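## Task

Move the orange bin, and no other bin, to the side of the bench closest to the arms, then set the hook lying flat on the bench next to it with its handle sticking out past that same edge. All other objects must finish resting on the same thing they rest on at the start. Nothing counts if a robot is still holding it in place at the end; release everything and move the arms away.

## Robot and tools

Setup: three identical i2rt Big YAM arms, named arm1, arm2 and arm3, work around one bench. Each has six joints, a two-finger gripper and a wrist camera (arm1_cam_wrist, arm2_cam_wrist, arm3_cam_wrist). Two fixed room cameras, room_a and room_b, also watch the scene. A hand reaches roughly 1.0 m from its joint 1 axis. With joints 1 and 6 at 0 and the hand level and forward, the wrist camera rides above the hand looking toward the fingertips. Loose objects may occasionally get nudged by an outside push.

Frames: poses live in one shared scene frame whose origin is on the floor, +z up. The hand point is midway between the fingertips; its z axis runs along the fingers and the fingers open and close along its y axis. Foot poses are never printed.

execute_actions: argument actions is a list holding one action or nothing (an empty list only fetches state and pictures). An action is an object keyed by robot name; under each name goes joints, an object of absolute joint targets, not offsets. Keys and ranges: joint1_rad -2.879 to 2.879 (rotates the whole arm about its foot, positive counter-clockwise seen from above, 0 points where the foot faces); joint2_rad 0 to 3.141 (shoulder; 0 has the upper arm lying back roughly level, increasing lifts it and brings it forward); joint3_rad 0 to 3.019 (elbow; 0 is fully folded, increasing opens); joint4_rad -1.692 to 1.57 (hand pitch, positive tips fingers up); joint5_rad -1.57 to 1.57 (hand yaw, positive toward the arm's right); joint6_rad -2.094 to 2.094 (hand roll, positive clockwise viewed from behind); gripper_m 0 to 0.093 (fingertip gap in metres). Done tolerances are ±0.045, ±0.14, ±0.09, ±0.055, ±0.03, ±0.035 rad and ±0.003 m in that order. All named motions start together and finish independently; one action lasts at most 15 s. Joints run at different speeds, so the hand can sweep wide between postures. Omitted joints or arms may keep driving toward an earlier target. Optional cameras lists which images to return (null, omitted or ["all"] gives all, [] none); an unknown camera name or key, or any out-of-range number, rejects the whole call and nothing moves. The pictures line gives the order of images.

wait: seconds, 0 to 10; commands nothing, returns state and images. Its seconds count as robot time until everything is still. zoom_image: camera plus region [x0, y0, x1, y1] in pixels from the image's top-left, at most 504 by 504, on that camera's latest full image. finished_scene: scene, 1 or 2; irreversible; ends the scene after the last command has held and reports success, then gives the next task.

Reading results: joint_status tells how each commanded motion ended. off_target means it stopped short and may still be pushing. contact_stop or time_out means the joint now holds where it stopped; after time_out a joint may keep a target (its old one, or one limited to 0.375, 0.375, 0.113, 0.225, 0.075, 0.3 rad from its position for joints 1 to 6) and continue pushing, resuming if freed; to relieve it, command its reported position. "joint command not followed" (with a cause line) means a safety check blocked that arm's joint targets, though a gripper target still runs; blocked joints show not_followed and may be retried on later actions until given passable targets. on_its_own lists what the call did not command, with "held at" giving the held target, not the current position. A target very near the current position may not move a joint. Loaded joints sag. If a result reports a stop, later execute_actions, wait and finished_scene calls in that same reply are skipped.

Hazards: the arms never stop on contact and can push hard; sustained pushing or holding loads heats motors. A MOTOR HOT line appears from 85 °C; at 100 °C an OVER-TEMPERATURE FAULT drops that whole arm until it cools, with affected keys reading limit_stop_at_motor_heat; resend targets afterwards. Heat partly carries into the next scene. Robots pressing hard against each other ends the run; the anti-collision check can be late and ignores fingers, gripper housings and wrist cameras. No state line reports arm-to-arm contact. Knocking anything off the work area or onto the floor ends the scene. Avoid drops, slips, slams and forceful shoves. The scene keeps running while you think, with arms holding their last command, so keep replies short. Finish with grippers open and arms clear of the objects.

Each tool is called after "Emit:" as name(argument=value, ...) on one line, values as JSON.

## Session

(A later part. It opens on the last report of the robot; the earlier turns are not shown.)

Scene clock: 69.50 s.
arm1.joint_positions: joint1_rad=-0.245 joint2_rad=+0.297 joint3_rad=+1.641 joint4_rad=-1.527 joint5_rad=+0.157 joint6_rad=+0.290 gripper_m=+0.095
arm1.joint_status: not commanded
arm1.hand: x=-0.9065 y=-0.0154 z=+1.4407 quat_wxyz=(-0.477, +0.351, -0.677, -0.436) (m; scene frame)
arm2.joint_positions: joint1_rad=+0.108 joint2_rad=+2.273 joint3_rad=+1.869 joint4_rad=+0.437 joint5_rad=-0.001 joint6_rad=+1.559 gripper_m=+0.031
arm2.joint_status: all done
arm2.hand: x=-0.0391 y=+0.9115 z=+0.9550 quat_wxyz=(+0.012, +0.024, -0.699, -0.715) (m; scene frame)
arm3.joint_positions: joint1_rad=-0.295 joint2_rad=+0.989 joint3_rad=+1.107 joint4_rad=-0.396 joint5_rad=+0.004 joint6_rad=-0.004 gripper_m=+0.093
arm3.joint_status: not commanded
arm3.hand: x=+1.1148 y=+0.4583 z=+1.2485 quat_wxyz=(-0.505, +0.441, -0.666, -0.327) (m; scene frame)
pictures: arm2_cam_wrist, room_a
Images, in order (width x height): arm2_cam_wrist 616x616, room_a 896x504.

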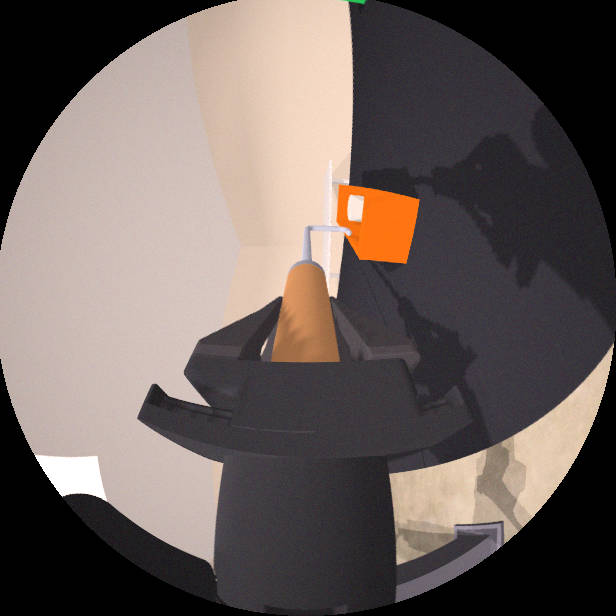

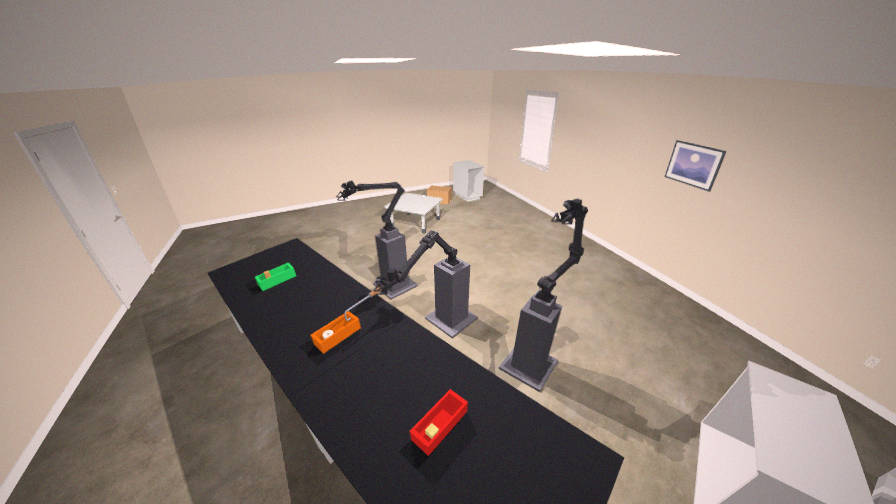

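Emit:
execute_actions(actions=[{"arm2":{"joints":{"joint1_rad":0.083,"joint4_rad":0.31}}}], cameras=["arm2_cam_wrist"])

Emit:
execute_actions(actions=[{"arm2":{"joints":{"joint2_rad":2.07,"joint3_rad":1.615,"joint4_rad":0.475}}}], cameras=["arm2_cam_wrist"])

Scene clock: 73.23 s.
arm1.joint_positions: joint1_rad=-0.245 joint2_rad=+0.297 joint3_rad=+1.641 joint4_rad=-1.527 joint5_rad=+0.157 joint6_rad=+0.290 gripper_m=+0.095
arm1.joint_status: not commanded
arm1.hand: x=-0.9065 y=-0.0154 z=+1.4407 quat_wxyz=(-0.477, +0.351, -0.677, -0.436) (m; scene frame)
arm2.joint_positions: joint1_rad=+0.091 joint2_rad=+2.272 joint3_rad=+1.869 joint4_rad=+0.301 joint5_rad=-0.001 joint6_rad=+1.559 gripper_m=+0.031
arm2.joint_status: all done
arm2.hand: x=-0.0231 y=+0.9105 z=+0.9228 quat_wxyz=(+0.005, +0.019, -0.745, -0.666) (m; scene frame)
arm3.joint_positions: joint1_rad=-0.295 joint2_rad=+0.989 joint3_rad=+1.107 joint4_rad=-0.396 joint5_rad=+0.004 joint6_rad=-0.004 gripper_m=+0.093
arm3.joint_status: not commanded
arm3.hand: x=+1.1148 y=+0.4583 z=+1.2485 quat_wxyz=(-0.505, +0.441, -0.666, -0.327) (m; scene frame)
pictures: arm2_cam_wrist
Images, in order (width x height): arm2_cam_wrist 616x616.

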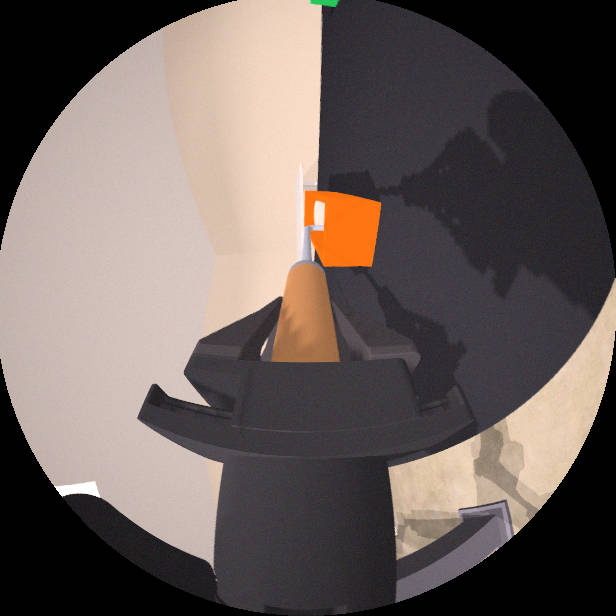

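Scene clock: 74.33 s.
arm1.joint_positions: joint1_rad=-0.245 joint2_rad=+0.297 joint3_rad=+1.641 joint4_rad=-1.527 joint5_rad=+0.157 joint6_rad=+0.290 gripper_m=+0.095
arm1.joint_status: not commanded
arm1.hand: x=-0.9065 y=-0.0154 z=+1.4407 quat_wxyz=(-0.477, +0.351, -0.677, -0.436) (m; scene frame)
arm2.joint_positions: joint1_rad=+0.091 joint2_rad=+2.121 joint3_rad=+1.597 joint4_rad=+0.420 joint5_rad=-0.001 joint6_rad=+1.559 gripper_m=+0.031
arm2.joint_status: all done
arm2.hand: x=-0.0211 y=+0.8496 z=+0.9231 quat_wxyz=(+0.005, +0.019, -0.746, -0.666) (m; scene frame)
arm3.joint_positions: joint1_rad=-0.295 joint2_rad=+0.989 joint3_rad=+1.107 joint4_rad=-0.396 joint5_rad=+0.004 joint6_rad=-0.004 gripper_m=+0.093
arm3.joint_status: not commanded
arm3.hand: x=+1.1148 y=+0.4583 z=+1.2485 quat_wxyz=(-0.505, +0.441, -0.666, -0.327) (m; scene frame)
pictures: arm2_cam_wrist
Images, in order (width x height): arm2_cam_wrist 616x616.

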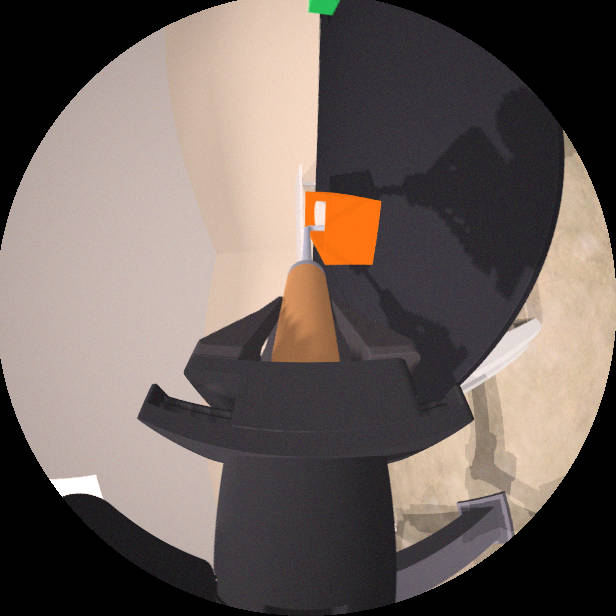

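Emit:
execute_actions(actions=[{"arm2":{"joints":{"joint2_rad":1.88,"joint3_rad":1.26,"joint4_rad":0.63}}}], cameras=["arm2_cam_wrist"])

Emit:
execute_actions(actions=[{"arm2":{"joints":{"joint2_rad":1.715,"joint3_rad":0.985,"joint4_rad":0.73}}}], cameras=["arm2_cam_wrist"])

Emit:
execute_actions(actions=[{"arm2":{"joints":{"joint2_rad":1.59,"joint3_rad":0.79,"joint4_rad":0.79}}}], cameras=["arm2_cam_wrist"])

Scene clock: 79.47 s.
arm1.joint_positions: joint1_rad=-0.245 joint2_rad=+0.297 joint3_rad=+1.641 joint4_rad=-1.527 joint5_rad=+0.157 joint6_rad=+0.290 gripper_m=+0.095
arm1.joint_status: not commanded
arm1.hand: x=-0.9065 y=-0.0154 z=+1.4407 quat_wxyz=(-0.477, +0.351, -0.677, -0.436) (m; scene frame)
arm2.joint_positions: joint1_rad=+0.091 joint2_rad=+1.918 joint3_rad=+1.242 joint4_rad=+0.578 joint5_rad=-0.001 joint6_rad=+1.559 gripper_m=+0.031
arm2.joint_status: all done
arm2.hand: x=-0.0179 y=+0.7537 z=+0.9237 quat_wxyz=(+0.005, +0.019, -0.744, -0.668) (m; scene frame)
arm3.joint_positions: joint1_rad=-0.295 joint2_rad=+0.989 joint3_rad=+1.107 joint4_rad=-0.396 joint5_rad=+0.004 joint6_rad=-0.004 gripper_m=+0.093
arm3.joint_status: not commanded
arm3.hand: x=+1.1148 y=+0.4583 z=+1.2485 quat_wxyz=(-0.505, +0.441, -0.666, -0.327) (m; scene frame)
pictures: arm2_cam_wrist
Images, in order (width x height): arm2_cam_wrist 616x616.

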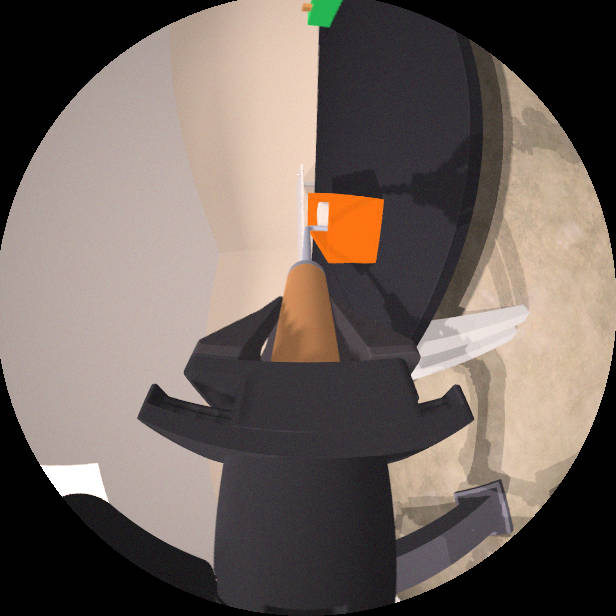

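Scene clock: 81.67 s.
arm1.joint_positions: joint1_rad=-0.245 joint2_rad=+0.297 joint3_rad=+1.641 joint4_rad=-1.527 joint5_rad=+0.157 joint6_rad=+0.290 gripper_m=+0.095
arm1.joint_status: not commanded
arm1.hand: x=-0.9065 y=-0.0154 z=+1.4407 quat_wxyz=(-0.477, +0.351, -0.677, -0.436) (m; scene frame)
arm2.joint_positions: joint1_rad=+0.091 joint2_rad=+1.756 joint3_rad=+0.972 joint4_rad=+0.672 joint5_rad=-0.001 joint6_rad=+1.559 gripper_m=+0.031
arm2.joint_status: joint4_rad time_out (moved +0.095 of +0.152); the others done
arm2.on_its_own: joint4_rad reads +0.672 and still pushes toward +0.730 since a time_out
arm2.hand: x=-0.0151 y=+0.6697 z=+0.9168 quat_wxyz=(+0.005, +0.019, -0.749, -0.663) (m; scene frame)
arm3.joint_positions: joint1_rad=-0.295 joint2_rad=+0.989 joint3_rad=+1.107 joint4_rad=-0.396 joint5_rad=+0.004 joint6_rad=-0.004 gripper_m=+0.093
arm3.joint_status: not commanded
arm3.hand: x=+1.1148 y=+0.4583 z=+1.2485 quat_wxyz=(-0.505, +0.441, -0.666, -0.327) (m; scene frame)
pictures: arm2_cam_wrist
Images, in order (width x height): arm2_cam_wrist 616x616.

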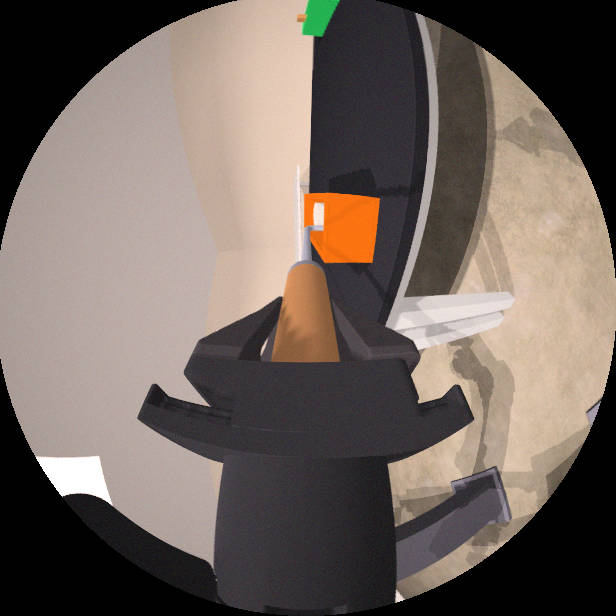

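not run: a stop came earlier in this reply.

Emit:
execute_actions(actions=[{"arm2":{"joints":{"joint2_rad":1.56,"joint3_rad":0.74,"joint4_rad":0.81}}}], cameras=["arm2_cam_wrist"])

Emit:
zoom_image(camera="arm2_cam_wrist", region=[280,140,460,300])

Scene clock: 87.00 s.
arm1.joint_positions: joint1_rad=-0.245 joint2_rad=+0.297 joint3_rad=+1.641 joint4_rad=-1.527 joint5_rad=+0.157 joint6_rad=+0.290 gripper_m=+0.095
arm1.joint_status: not commanded
arm1.hand: x=-0.9065 y=-0.0154 z=+1.4407 quat_wxyz=(-0.477, +0.351, -0.677, -0.436) (m; scene frame)
arm2.joint_positions: joint1_rad=+0.091 joint2_rad=+1.595 joint3_rad=+0.726 joint4_rad=+0.752 joint5_rad=-0.001 joint6_rad=+1.559 gripper_m=+0.031
arm2.joint_status: joint4_rad time_out (moved +0.079 of +0.138); the others done
arm2.on_its_own: joint4_rad reads +0.752 and still pushes toward +0.810 since a time_out
arm2.hand: x=-0.0123 y=+0.5861 z=+0.9119 quat_wxyz=(+0.005, +0.019, -0.750, -0.661) (m; scene frame)
arm3.joint_positions: joint1_rad=-0.295 joint2_rad=+0.989 joint3_rad=+1.107 joint4_rad=-0.396 joint5_rad=+0.004 joint6_rad=-0.004 gripper_m=+0.093
arm3.joint_status: not commanded
arm3.hand: x=+1.1148 y=+0.4583 z=+1.2485 quat_wxyz=(-0.505, +0.441, -0.666, -0.327) (m; scene frame)
pictures: arm2_cam_wrist
Images, in order (width x height): arm2_cam_wrist 616x616.

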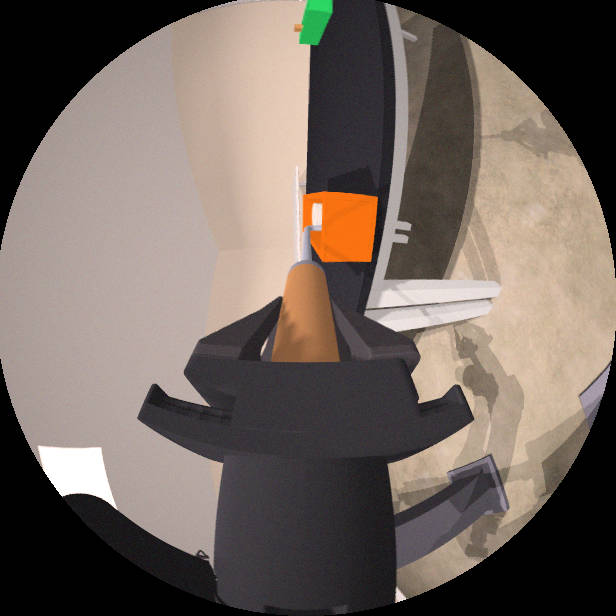

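Region (280, 140, 460, 300) of arm2_cam_wrist's 616x616 image, scaled by 2.800, with more detail than that image has.

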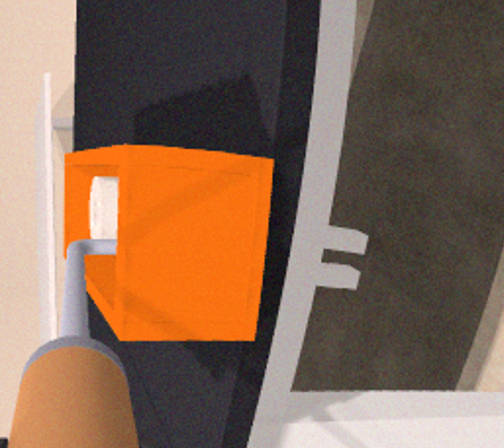

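Emit:
execute_actions(actions=[{"arm2":{"joints":{"joint3_rad":1.0}}}], cameras=[])

Emit:
execute_actions(actions=[{"arm2":{"joints":{"joint1_rad":-0.19,"joint2_rad":1.8,"joint3_rad":1.39,"joint5_rad":-0.25}}}], cameras=[])

Emit:
execute_actions(actions=[{"arm2":{"joints":{"joint2_rad":2.06,"joint4_rad":0.86}}}], cameras=["arm2_cam_wrist"])

Scene clock: 92.27 s.
arm1.joint_positions: joint1_rad=-0.245 joint2_rad=+0.297 joint3_rad=+1.641 joint4_rad=-1.527 joint5_rad=+0.157 joint6_rad=+0.290 gripper_m=+0.095
arm1.joint_status: not commanded
arm1.hand: x=-0.9065 y=-0.0154 z=+1.4407 quat_wxyz=(-0.477, +0.351, -0.677, -0.436) (m; scene frame)
arm2.joint_positions: joint1_rad=+0.091 joint2_rad=+1.593 joint3_rad=+0.938 joint4_rad=+0.766 joint5_rad=-0.001 joint6_rad=+1.559 gripper_m=+0.031
arm2.joint_status: all done
arm2.hand: x=-0.0148 y=+0.6432 z=+1.0269 quat_wxyz=(+0.006, +0.017, -0.670, -0.742) (m; scene frame)
arm3.joint_positions: joint1_rad=-0.295 joint2_rad=+0.989 joint3_rad=+1.107 joint4_rad=-0.396 joint5_rad=+0.004 joint6_rad=-0.004 gripper_m=+0.093
arm3.joint_status: not commanded
arm3.hand: x=+1.1148 y=+0.4583 z=+1.2485 quat_wxyz=(-0.505, +0.441, -0.666, -0.327) (m; scene frame)
pictures: none
No camera images: the call's "cameras" was empty. Leave "cameras" out to get every camera's image.

Scene clock: 94.63 s.
arm1.joint_positions: joint1_rad=-0.245 joint2_rad=+0.297 joint3_rad=+1.641 joint4_rad=-1.527 joint5_rad=+0.157 joint6_rad=+0.290 gripper_m=+0.095
arm1.joint_status: not commanded
arm1.hand: x=-0.9065 y=-0.0154 z=+1.4407 quat_wxyz=(-0.477, +0.351, -0.677, -0.436) (m; scene frame)
arm2.joint_positions: joint1_rad=-0.191 joint2_rad=+1.852 joint3_rad=+1.299 joint4_rad=+0.766 joint5_rad=-0.252 joint6_rad=+1.559 gripper_m=+0.031
arm2.joint_status: joint3_rad time_out (moved +0.361 of +0.452); the others done
arm2.on_its_own: joint3_rad reads +1.299 and still pushes toward +1.390 since a time_out
arm2.hand: x=+0.1503 y=+0.7378 z=+1.0504 quat_wxyz=(-0.024, +0.026, -0.634, -0.773) (m; scene frame)
arm3.joint_positions: joint1_rad=-0.295 joint2_rad=+0.989 joint3_rad=+1.107 joint4_rad=-0.396 joint5_rad=+0.004 joint6_rad=-0.004 gripper_m=+0.093
arm3.joint_status: not commanded
arm3.hand: x=+1.1148 y=+0.4583 z=+1.2485 quat_wxyz=(-0.505, +0.441, -0.666, -0.327) (m; scene frame)
pictures: none
No camera images: the call's "cameras" was empty. Leave "cameras" out to get every camera's image.

not run: a stop came earlier in this reply.

Emit:
execute_actions(actions=[{"arm2":{"joints":{"joint2_rad":2.07,"joint3_rad":1.42,"joint4_rad":0.88}}}], cameras=["arm2_cam_wrist"])

Emit:
execute_actions(actions=[{"arm2":{"joints":{"joint6_rad":0}}}], cameras=["arm2_cam_wrist"])

Scene clock: 97.70 s.
arm1.joint_positions: joint1_rad=-0.245 joint2_rad=+0.297 joint3_rad=+1.641 joint4_rad=-1.527 joint5_rad=+0.157 joint6_rad=+0.290 gripper_m=+0.095
arm1.joint_status: not commanded
arm1.hand: x=-0.9065 y=-0.0154 z=+1.4407 quat_wxyz=(-0.477, +0.351, -0.677, -0.436) (m; scene frame)
arm2.joint_positions: joint1_rad=-0.191 joint2_rad=+2.137 joint3_rad=+1.359 joint4_rad=+0.840 joint5_rad=-0.252 joint6_rad=+1.559 gripper_m=+0.031
arm2.joint_status: all done
arm2.hand: x=+0.1616 y=+0.7770 z=+0.8840 quat_wxyz=(-0.010, +0.013, -0.689, -0.724) (m; scene frame)
arm3.joint_positions: joint1_rad=-0.295 joint2_rad=+0.989 joint3_rad=+1.107 joint4_rad=-0.396 joint5_rad=+0.004 joint6_rad=-0.004 gripper_m=+0.093
arm3.joint_status: not commanded
arm3.hand: x=+1.1148 y=+0.4583 z=+1.2485 quat_wxyz=(-0.505, +0.441, -0.666, -0.327) (m; scene frame)
pictures: arm2_cam_wrist
Images, in order (width x height): arm2_cam_wrist 616x616.

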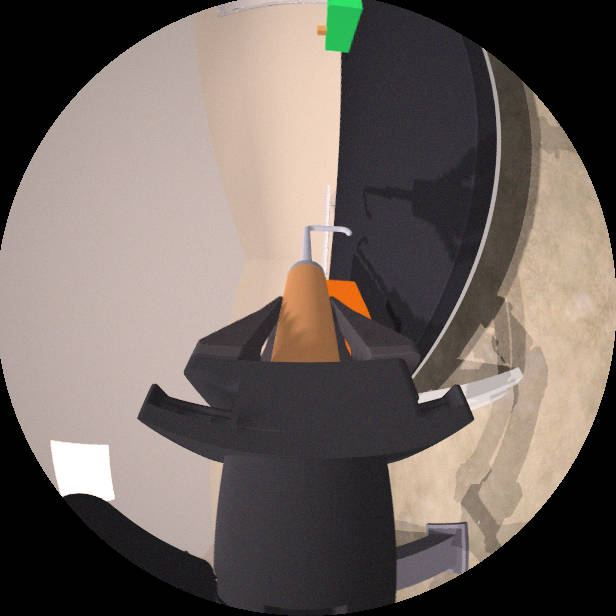

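Scene clock: 99.87 s.
arm1.joint_positions: joint1_rad=-0.245 joint2_rad=+0.297 joint3_rad=+1.641 joint4_rad=-1.527 joint5_rad=+0.157 joint6_rad=+0.290 gripper_m=+0.095
arm1.joint_status: not commanded
arm1.hand: x=-0.9065 y=-0.0154 z=+1.4407 quat_wxyz=(-0.477, +0.351, -0.677, -0.436) (m; scene frame)
arm2.joint_positions: joint1_rad=-0.191 joint2_rad=+2.137 joint3_rad=+1.359 joint4_rad=+0.840 joint5_rad=-0.252 joint6_rad=+0.017 gripper_m=+0.031
arm2.joint_status: all done
arm2.hand: x=+0.1616 y=+0.7770 z=+0.8840 quat_wxyz=(-0.512, +0.489, -0.486, -0.512) (m; scene frame)
arm3.joint_positions: joint1_rad=-0.295 joint2_rad=+0.989 joint3_rad=+1.107 joint4_rad=-0.396 joint5_rad=+0.004 joint6_rad=-0.004 gripper_m=+0.093
arm3.joint_status: not commanded
arm3.hand: x=+1.1148 y=+0.4583 z=+1.2485 quat_wxyz=(-0.505, +0.441, -0.666, -0.327) (m; scene frame)
pictures: arm2_cam_wrist
Images, in order (width x height): arm2_cam_wrist 616x616.

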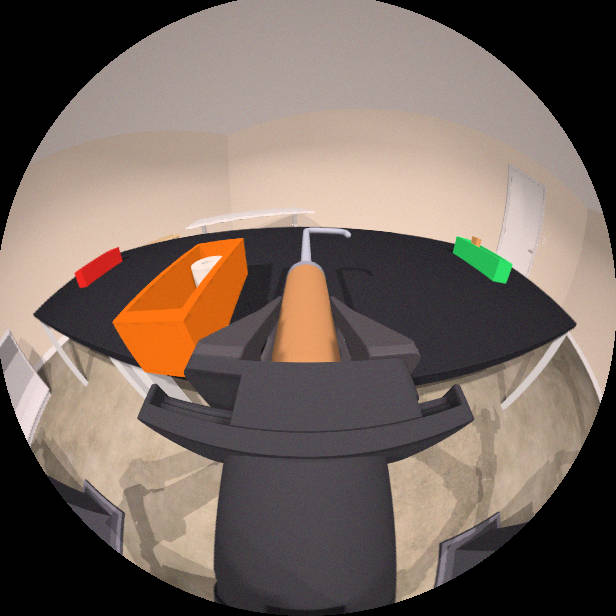

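Emit:
execute_actions(actions=[{"arm2":{"joints":{"joint2_rad":2.2,"joint4_rad":0.92}}}], cameras=[])

Emit:
execute_actions(actions=[{"arm2":{"joints":{"joint2_rad":2.27}}}], cameras=["arm2_cam_wrist"])

Scene clock: 103.37 s.
arm1.joint_positions: joint1_rad=-0.245 joint2_rad=+0.297 joint3_rad=+1.641 joint4_rad=-1.527 joint5_rad=+0.157 joint6_rad=+0.290 gripper_m=+0.095
arm1.joint_status: not commanded
arm1.hand: x=-0.9065 y=-0.0154 z=+1.4407 quat_wxyz=(-0.477, +0.351, -0.677, -0.436) (m; scene frame)
arm2.joint_positions: joint1_rad=-0.191 joint2_rad=+2.245 joint3_rad=+1.359 joint4_rad=+0.870 joint5_rad=-0.252 joint6_rad=+0.016 gripper_m=+0.031
arm2.joint_status: all done
arm2.hand: x=+0.1617 y=+0.7752 z=+0.8084 quat_wxyz=(-0.489, +0.503, -0.509, -0.498) (m; scene frame)
arm3.joint_positions: joint1_rad=-0.295 joint2_rad=+0.989 joint3_rad=+1.107 joint4_rad=-0.396 joint5_rad=+0.004 joint6_rad=-0.004 gripper_m=+0.093
arm3.joint_status: not commanded
arm3.hand: x=+1.1148 y=+0.4583 z=+1.2485 quat_wxyz=(-0.505, +0.441, -0.666, -0.327) (m; scene frame)
pictures: none
No camera images: the call's "cameras" was empty. Leave "cameras" out to get every camera's image.

Scene clock: 104.20 s.
arm1.joint_positions: joint1_rad=-0.245 joint2_rad=+0.297 joint3_rad=+1.641 joint4_rad=-1.527 joint5_rad=+0.157 joint6_rad=+0.290 gripper_m=+0.095
arm1.joint_status: not commanded
arm1.hand: x=-0.9065 y=-0.0154 z=+1.4407 quat_wxyz=(-0.477, +0.351, -0.677, -0.436) (m; scene frame)
arm2.joint_positions: joint1_rad=-0.191 joint2_rad=+2.274 joint3_rad=+1.359 joint4_rad=+0.888 joint5_rad=-0.252 joint6_rad=+0.003 gripper_m=+0.031
arm2.joint_status: all done
arm2.hand: x=+0.1615 y=+0.7737 z=+0.7906 quat_wxyz=(-0.489, +0.508, -0.509, -0.493) (m; scene frame)
arm3.joint_positions: joint1_rad=-0.295 joint2_rad=+0.989 joint3_rad=+1.107 joint4_rad=-0.396 joint5_rad=+0.004 joint6_rad=-0.004 gripper_m=+0.093
arm3.joint_status: not commanded
arm3.hand: x=+1.1148 y=+0.4583 z=+1.2485 quat_wxyz=(-0.505, +0.441, -0.666, -0.327) (m; scene frame)
pictures: arm2_cam_wrist
Images, in order (width x height): arm2_cam_wrist 616x616.

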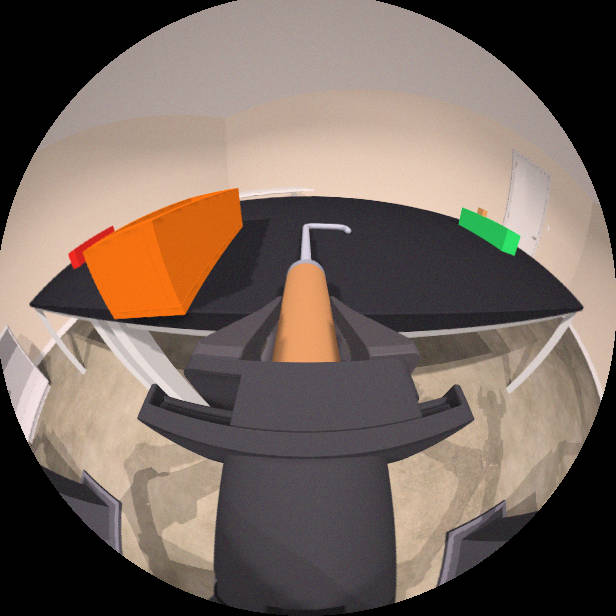

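Emit:
execute_actions(actions=[{"arm2":{"joints":{"gripper_m":0.07}}}], cameras=[])

Emit:
execute_actions(actions=[{"arm2":{"joints":{"joint2_rad":1.7}}}], cameras=[])

Emit:
execute_actions(actions=[{"arm2":{"joints":{"joint1_rad":0.08,"joint3_rad":1.02,"joint4_rad":1.02,"joint5_rad":0,"gripper_m":0}}}], cameras=[])

Emit:
execute_actions(actions=[{"arm2":{"joints":{"joint2_rad":2.04}}}], cameras=[])

Emit:
execute_actions(actions=[{"arm2":{"joints":{"joint2_rad":2.21,"joint3_rad":1.39,"joint4_rad":0.86}}}], cameras=[])

Emit:
execute_actions(actions=[{"arm2":{"joints":{"joint2_rad":1.55,"joint3_rad":0.65,"joint4_rad":0.7}}}], cameras=["arm2_cam_wrist"])

Scene clock: 111.00 s.
arm1.joint_positions: joint1_rad=-0.245 joint2_rad=+0.297 joint3_rad=+1.641 joint4_rad=-1.527 joint5_rad=+0.157 joint6_rad=+0.290 gripper_m=+0.095
arm1.joint_status: not commanded
arm1.hand: x=-0.9065 y=-0.0154 z=+1.4407 quat_wxyz=(-0.477, +0.351, -0.677, -0.436) (m; scene frame)
arm2.joint_positions: joint1_rad=-0.191 joint2_rad=+2.274 joint3_rad=+1.363 joint4_rad=+0.892 joint5_rad=-0.252 joint6_rad=+0.003 gripper_m=+0.070
arm2.joint_status: all done
arm2.hand: x=+0.1618 y=+0.7748 z=+0.7931 quat_wxyz=(-0.491, +0.507, -0.507, -0.494) (m; scene frame)
arm3.joint_positions: joint1_rad=-0.295 joint2_rad=+0.989 joint3_rad=+1.107 joint4_rad=-0.396 joint5_rad=+0.004 joint6_rad=-0.004 gripper_m=+0.093
arm3.joint_status: not commanded
arm3.hand: x=+1.1148 y=+0.4583 z=+1.2485 quat_wxyz=(-0.505, +0.441, -0.666, -0.327) (m; scene frame)
pictures: none
No camera images: the call's "cameras" was empty. Leave "cameras" out to get every camera's image.

Scene clock: 112.80 s.
arm1.joint_positions: joint1_rad=-0.245 joint2_rad=+0.297 joint3_rad=+1.641 joint4_rad=-1.527 joint5_rad=+0.157 joint6_rad=+0.290 gripper_m=+0.095
arm1.joint_status: not commanded
arm1.hand: x=-0.9065 y=-0.0154 z=+1.4407 quat_wxyz=(-0.477, +0.351, -0.677, -0.436) (m; scene frame)
arm2.joint_positions: joint1_rad=-0.191 joint2_rad=+1.699 joint3_rad=+1.404 joint4_rad=+0.916 joint5_rad=-0.252 joint6_rad=+0.003 gripper_m=+0.070
arm2.joint_status: all done
arm2.hand: x=+0.1361 y=+0.6880 z=+1.2508 quat_wxyz=(-0.659, +0.371, -0.291, -0.586) (m; scene frame)
arm3.joint_positions: joint1_rad=-0.295 joint2_rad=+0.989 joint3_rad=+1.107 joint4_rad=-0.396 joint5_rad=+0.004 joint6_rad=-0.004 gripper_m=+0.093
arm3.joint_status: not commanded
arm3.hand: x=+1.1148 y=+0.4583 z=+1.2485 quat_wxyz=(-0.505, +0.441, -0.666, -0.327) (m; scene frame)
pictures: none
No camera images: the call's "cameras" was empty. Leave "cameras" out to get every camera's image.

Scene clock: 114.00 s.
arm1.joint_positions: joint1_rad=-0.245 joint2_rad=+0.297 joint3_rad=+1.641 joint4_rad=-1.527 joint5_rad=+0.157 joint6_rad=+0.290 gripper_m=+0.095
arm1.joint_status: not commanded
arm1.hand: x=-0.9065 y=-0.0154 z=+1.4407 quat_wxyz=(-0.477, +0.351, -0.677, -0.436) (m; scene frame)
arm2.joint_positions: joint1_rad=+0.087 joint2_rad=+1.701 joint3_rad=+1.022 joint4_rad=+0.995 joint5_rad=-0.001 joint6_rad=+0.003 gripper_m=+0.001
arm2.joint_status: all done
arm2.hand: x=-0.0131 y=+0.6674 z=+1.0584 quat_wxyz=(-0.562, +0.425, -0.410, -0.579) (m; scene frame)
arm3.joint_positions: joint1_rad=-0.295 joint2_rad=+0.989 joint3_rad=+1.107 joint4_rad=-0.396 joint5_rad=+0.004 joint6_rad=-0.004 gripper_m=+0.093
arm3.joint_status: not commanded
arm3.hand: x=+1.1148 y=+0.4583 z=+1.2485 quat_wxyz=(-0.505, +0.441, -0.666, -0.327) (m; scene frame)
pictures: none
No camera images: the call's "cameras" was empty. Leave "cameras" out to get every camera's image.

Scene clock: 115.20 s.
arm1.joint_positions: joint1_rad=-0.245 joint2_rad=+0.297 joint3_rad=+1.641 joint4_rad=-1.527 joint5_rad=+0.157 joint6_rad=+0.290 gripper_m=+0.095
arm1.joint_status: not commanded
arm1.hand: x=-0.9065 y=-0.0154 z=+1.4407 quat_wxyz=(-0.477, +0.351, -0.677, -0.436) (m; scene frame)
arm2.joint_positions: joint1_rad=+0.087 joint2_rad=+2.063 joint3_rad=+1.013 joint4_rad=+1.005 joint5_rad=-0.001 joint6_rad=+0.003 gripper_m=+0.001
arm2.joint_status: all done
arm2.hand: x=-0.0125 y=+0.6920 z=+0.8133 quat_wxyz=(-0.479, +0.522, -0.505, -0.493) (m; scene frame)
arm3.joint_positions: joint1_rad=-0.295 joint2_rad=+0.989 joint3_rad=+1.107 joint4_rad=-0.396 joint5_rad=+0.004 joint6_rad=-0.004 gripper_m=+0.093
arm3.joint_status: not commanded
arm3.hand: x=+1.1148 y=+0.4583 z=+1.2485 quat_wxyz=(-0.505, +0.441, -0.666, -0.327) (m; scene frame)
pictures: none
No camera images: the call's "cameras" was empty. Leave "cameras" out to get every camera's image.

Scene clock: 116.30 s.
arm1.joint_positions: joint1_rad=-0.245 joint2_rad=+0.297 joint3_rad=+1.641 joint4_rad=-1.527 joint5_rad=+0.157 joint6_rad=+0.290 gripper_m=+0.095
arm1.joint_status: not commanded
arm1.hand: x=-0.9065 y=-0.0154 z=+1.4407 quat_wxyz=(-0.477, +0.351, -0.677, -0.436) (m; scene frame)
arm2.joint_positions: joint1_rad=+0.087 joint2_rad=+2.219 joint3_rad=+1.348 joint4_rad=+0.873 joint5_rad=-0.001 joint6_rad=+0.003 gripper_m=+0.001
arm2.joint_status: all done
arm2.hand: x=-0.0155 y=+0.7923 z=+0.8222 quat_wxyz=(-0.491, +0.510, -0.494, -0.505) (m; scene frame)
arm3.joint_positions: joint1_rad=-0.295 joint2_rad=+0.989 joint3_rad=+1.107 joint4_rad=-0.396 joint5_rad=+0.004 joint6_rad=-0.004 gripper_m=+0.093
arm3.joint_status: not commanded
arm3.hand: x=+1.1148 y=+0.4583 z=+1.2485 quat_wxyz=(-0.505, +0.441, -0.666, -0.327) (m; scene frame)
pictures: none
No camera images: the call's "cameras" was empty. Leave "cameras" out to get every camera's image.

Scene clock: 117.77 s.
arm1.joint_positions: joint1_rad=-0.245 joint2_rad=+0.297 joint3_rad=+1.641 joint4_rad=-1.527 joint5_rad=+0.157 joint6_rad=+0.290 gripper_m=+0.095
arm1.joint_status: not commanded
arm1.hand: x=-0.9065 y=-0.0154 z=+1.4407 quat_wxyz=(-0.477, +0.351, -0.677, -0.436) (m; scene frame)
arm2.joint_positions: joint1_rad=+0.087 joint2_rad=+1.552 joint3_rad=+0.650 joint4_rad=+0.713 joint5_rad=-0.001 joint6_rad=+0.003 gripper_m=+0.001
arm2.joint_status: all done
arm2.hand: x=-0.0090 y=+0.5574 z=+0.8899 quat_wxyz=(-0.442, +0.556, -0.539, -0.454) (m; scene frame)
arm3.joint_positions: joint1_rad=-0.295 joint2_rad=+0.989 joint3_rad=+1.107 joint4_rad=-0.396 joint5_rad=+0.004 joint6_rad=-0.004 gripper_m=+0.093
arm3.joint_status: not commanded
arm3.hand: x=+1.1148 y=+0.4583 z=+1.2485 quat_wxyz=(-0.505, +0.441, -0.666, -0.327) (m; scene frame)
pictures: arm2_cam_wrist
Images, in order (width x height): arm2_cam_wrist 616x616.

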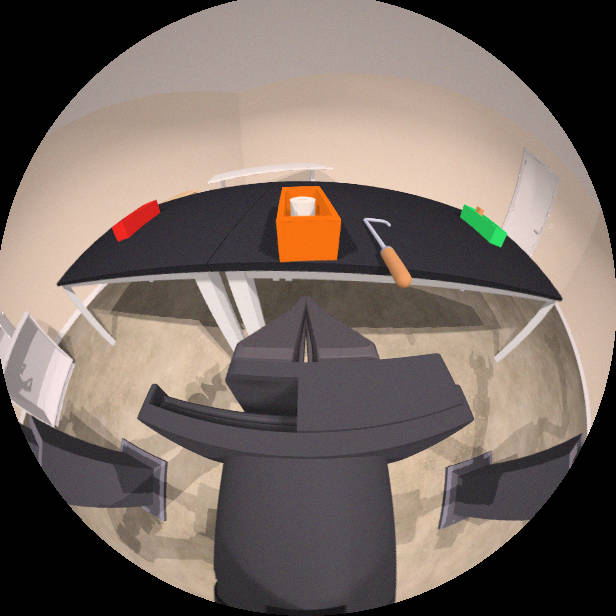

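Emit:
finished_scene(scene=2)

The scene is finished: the task was done.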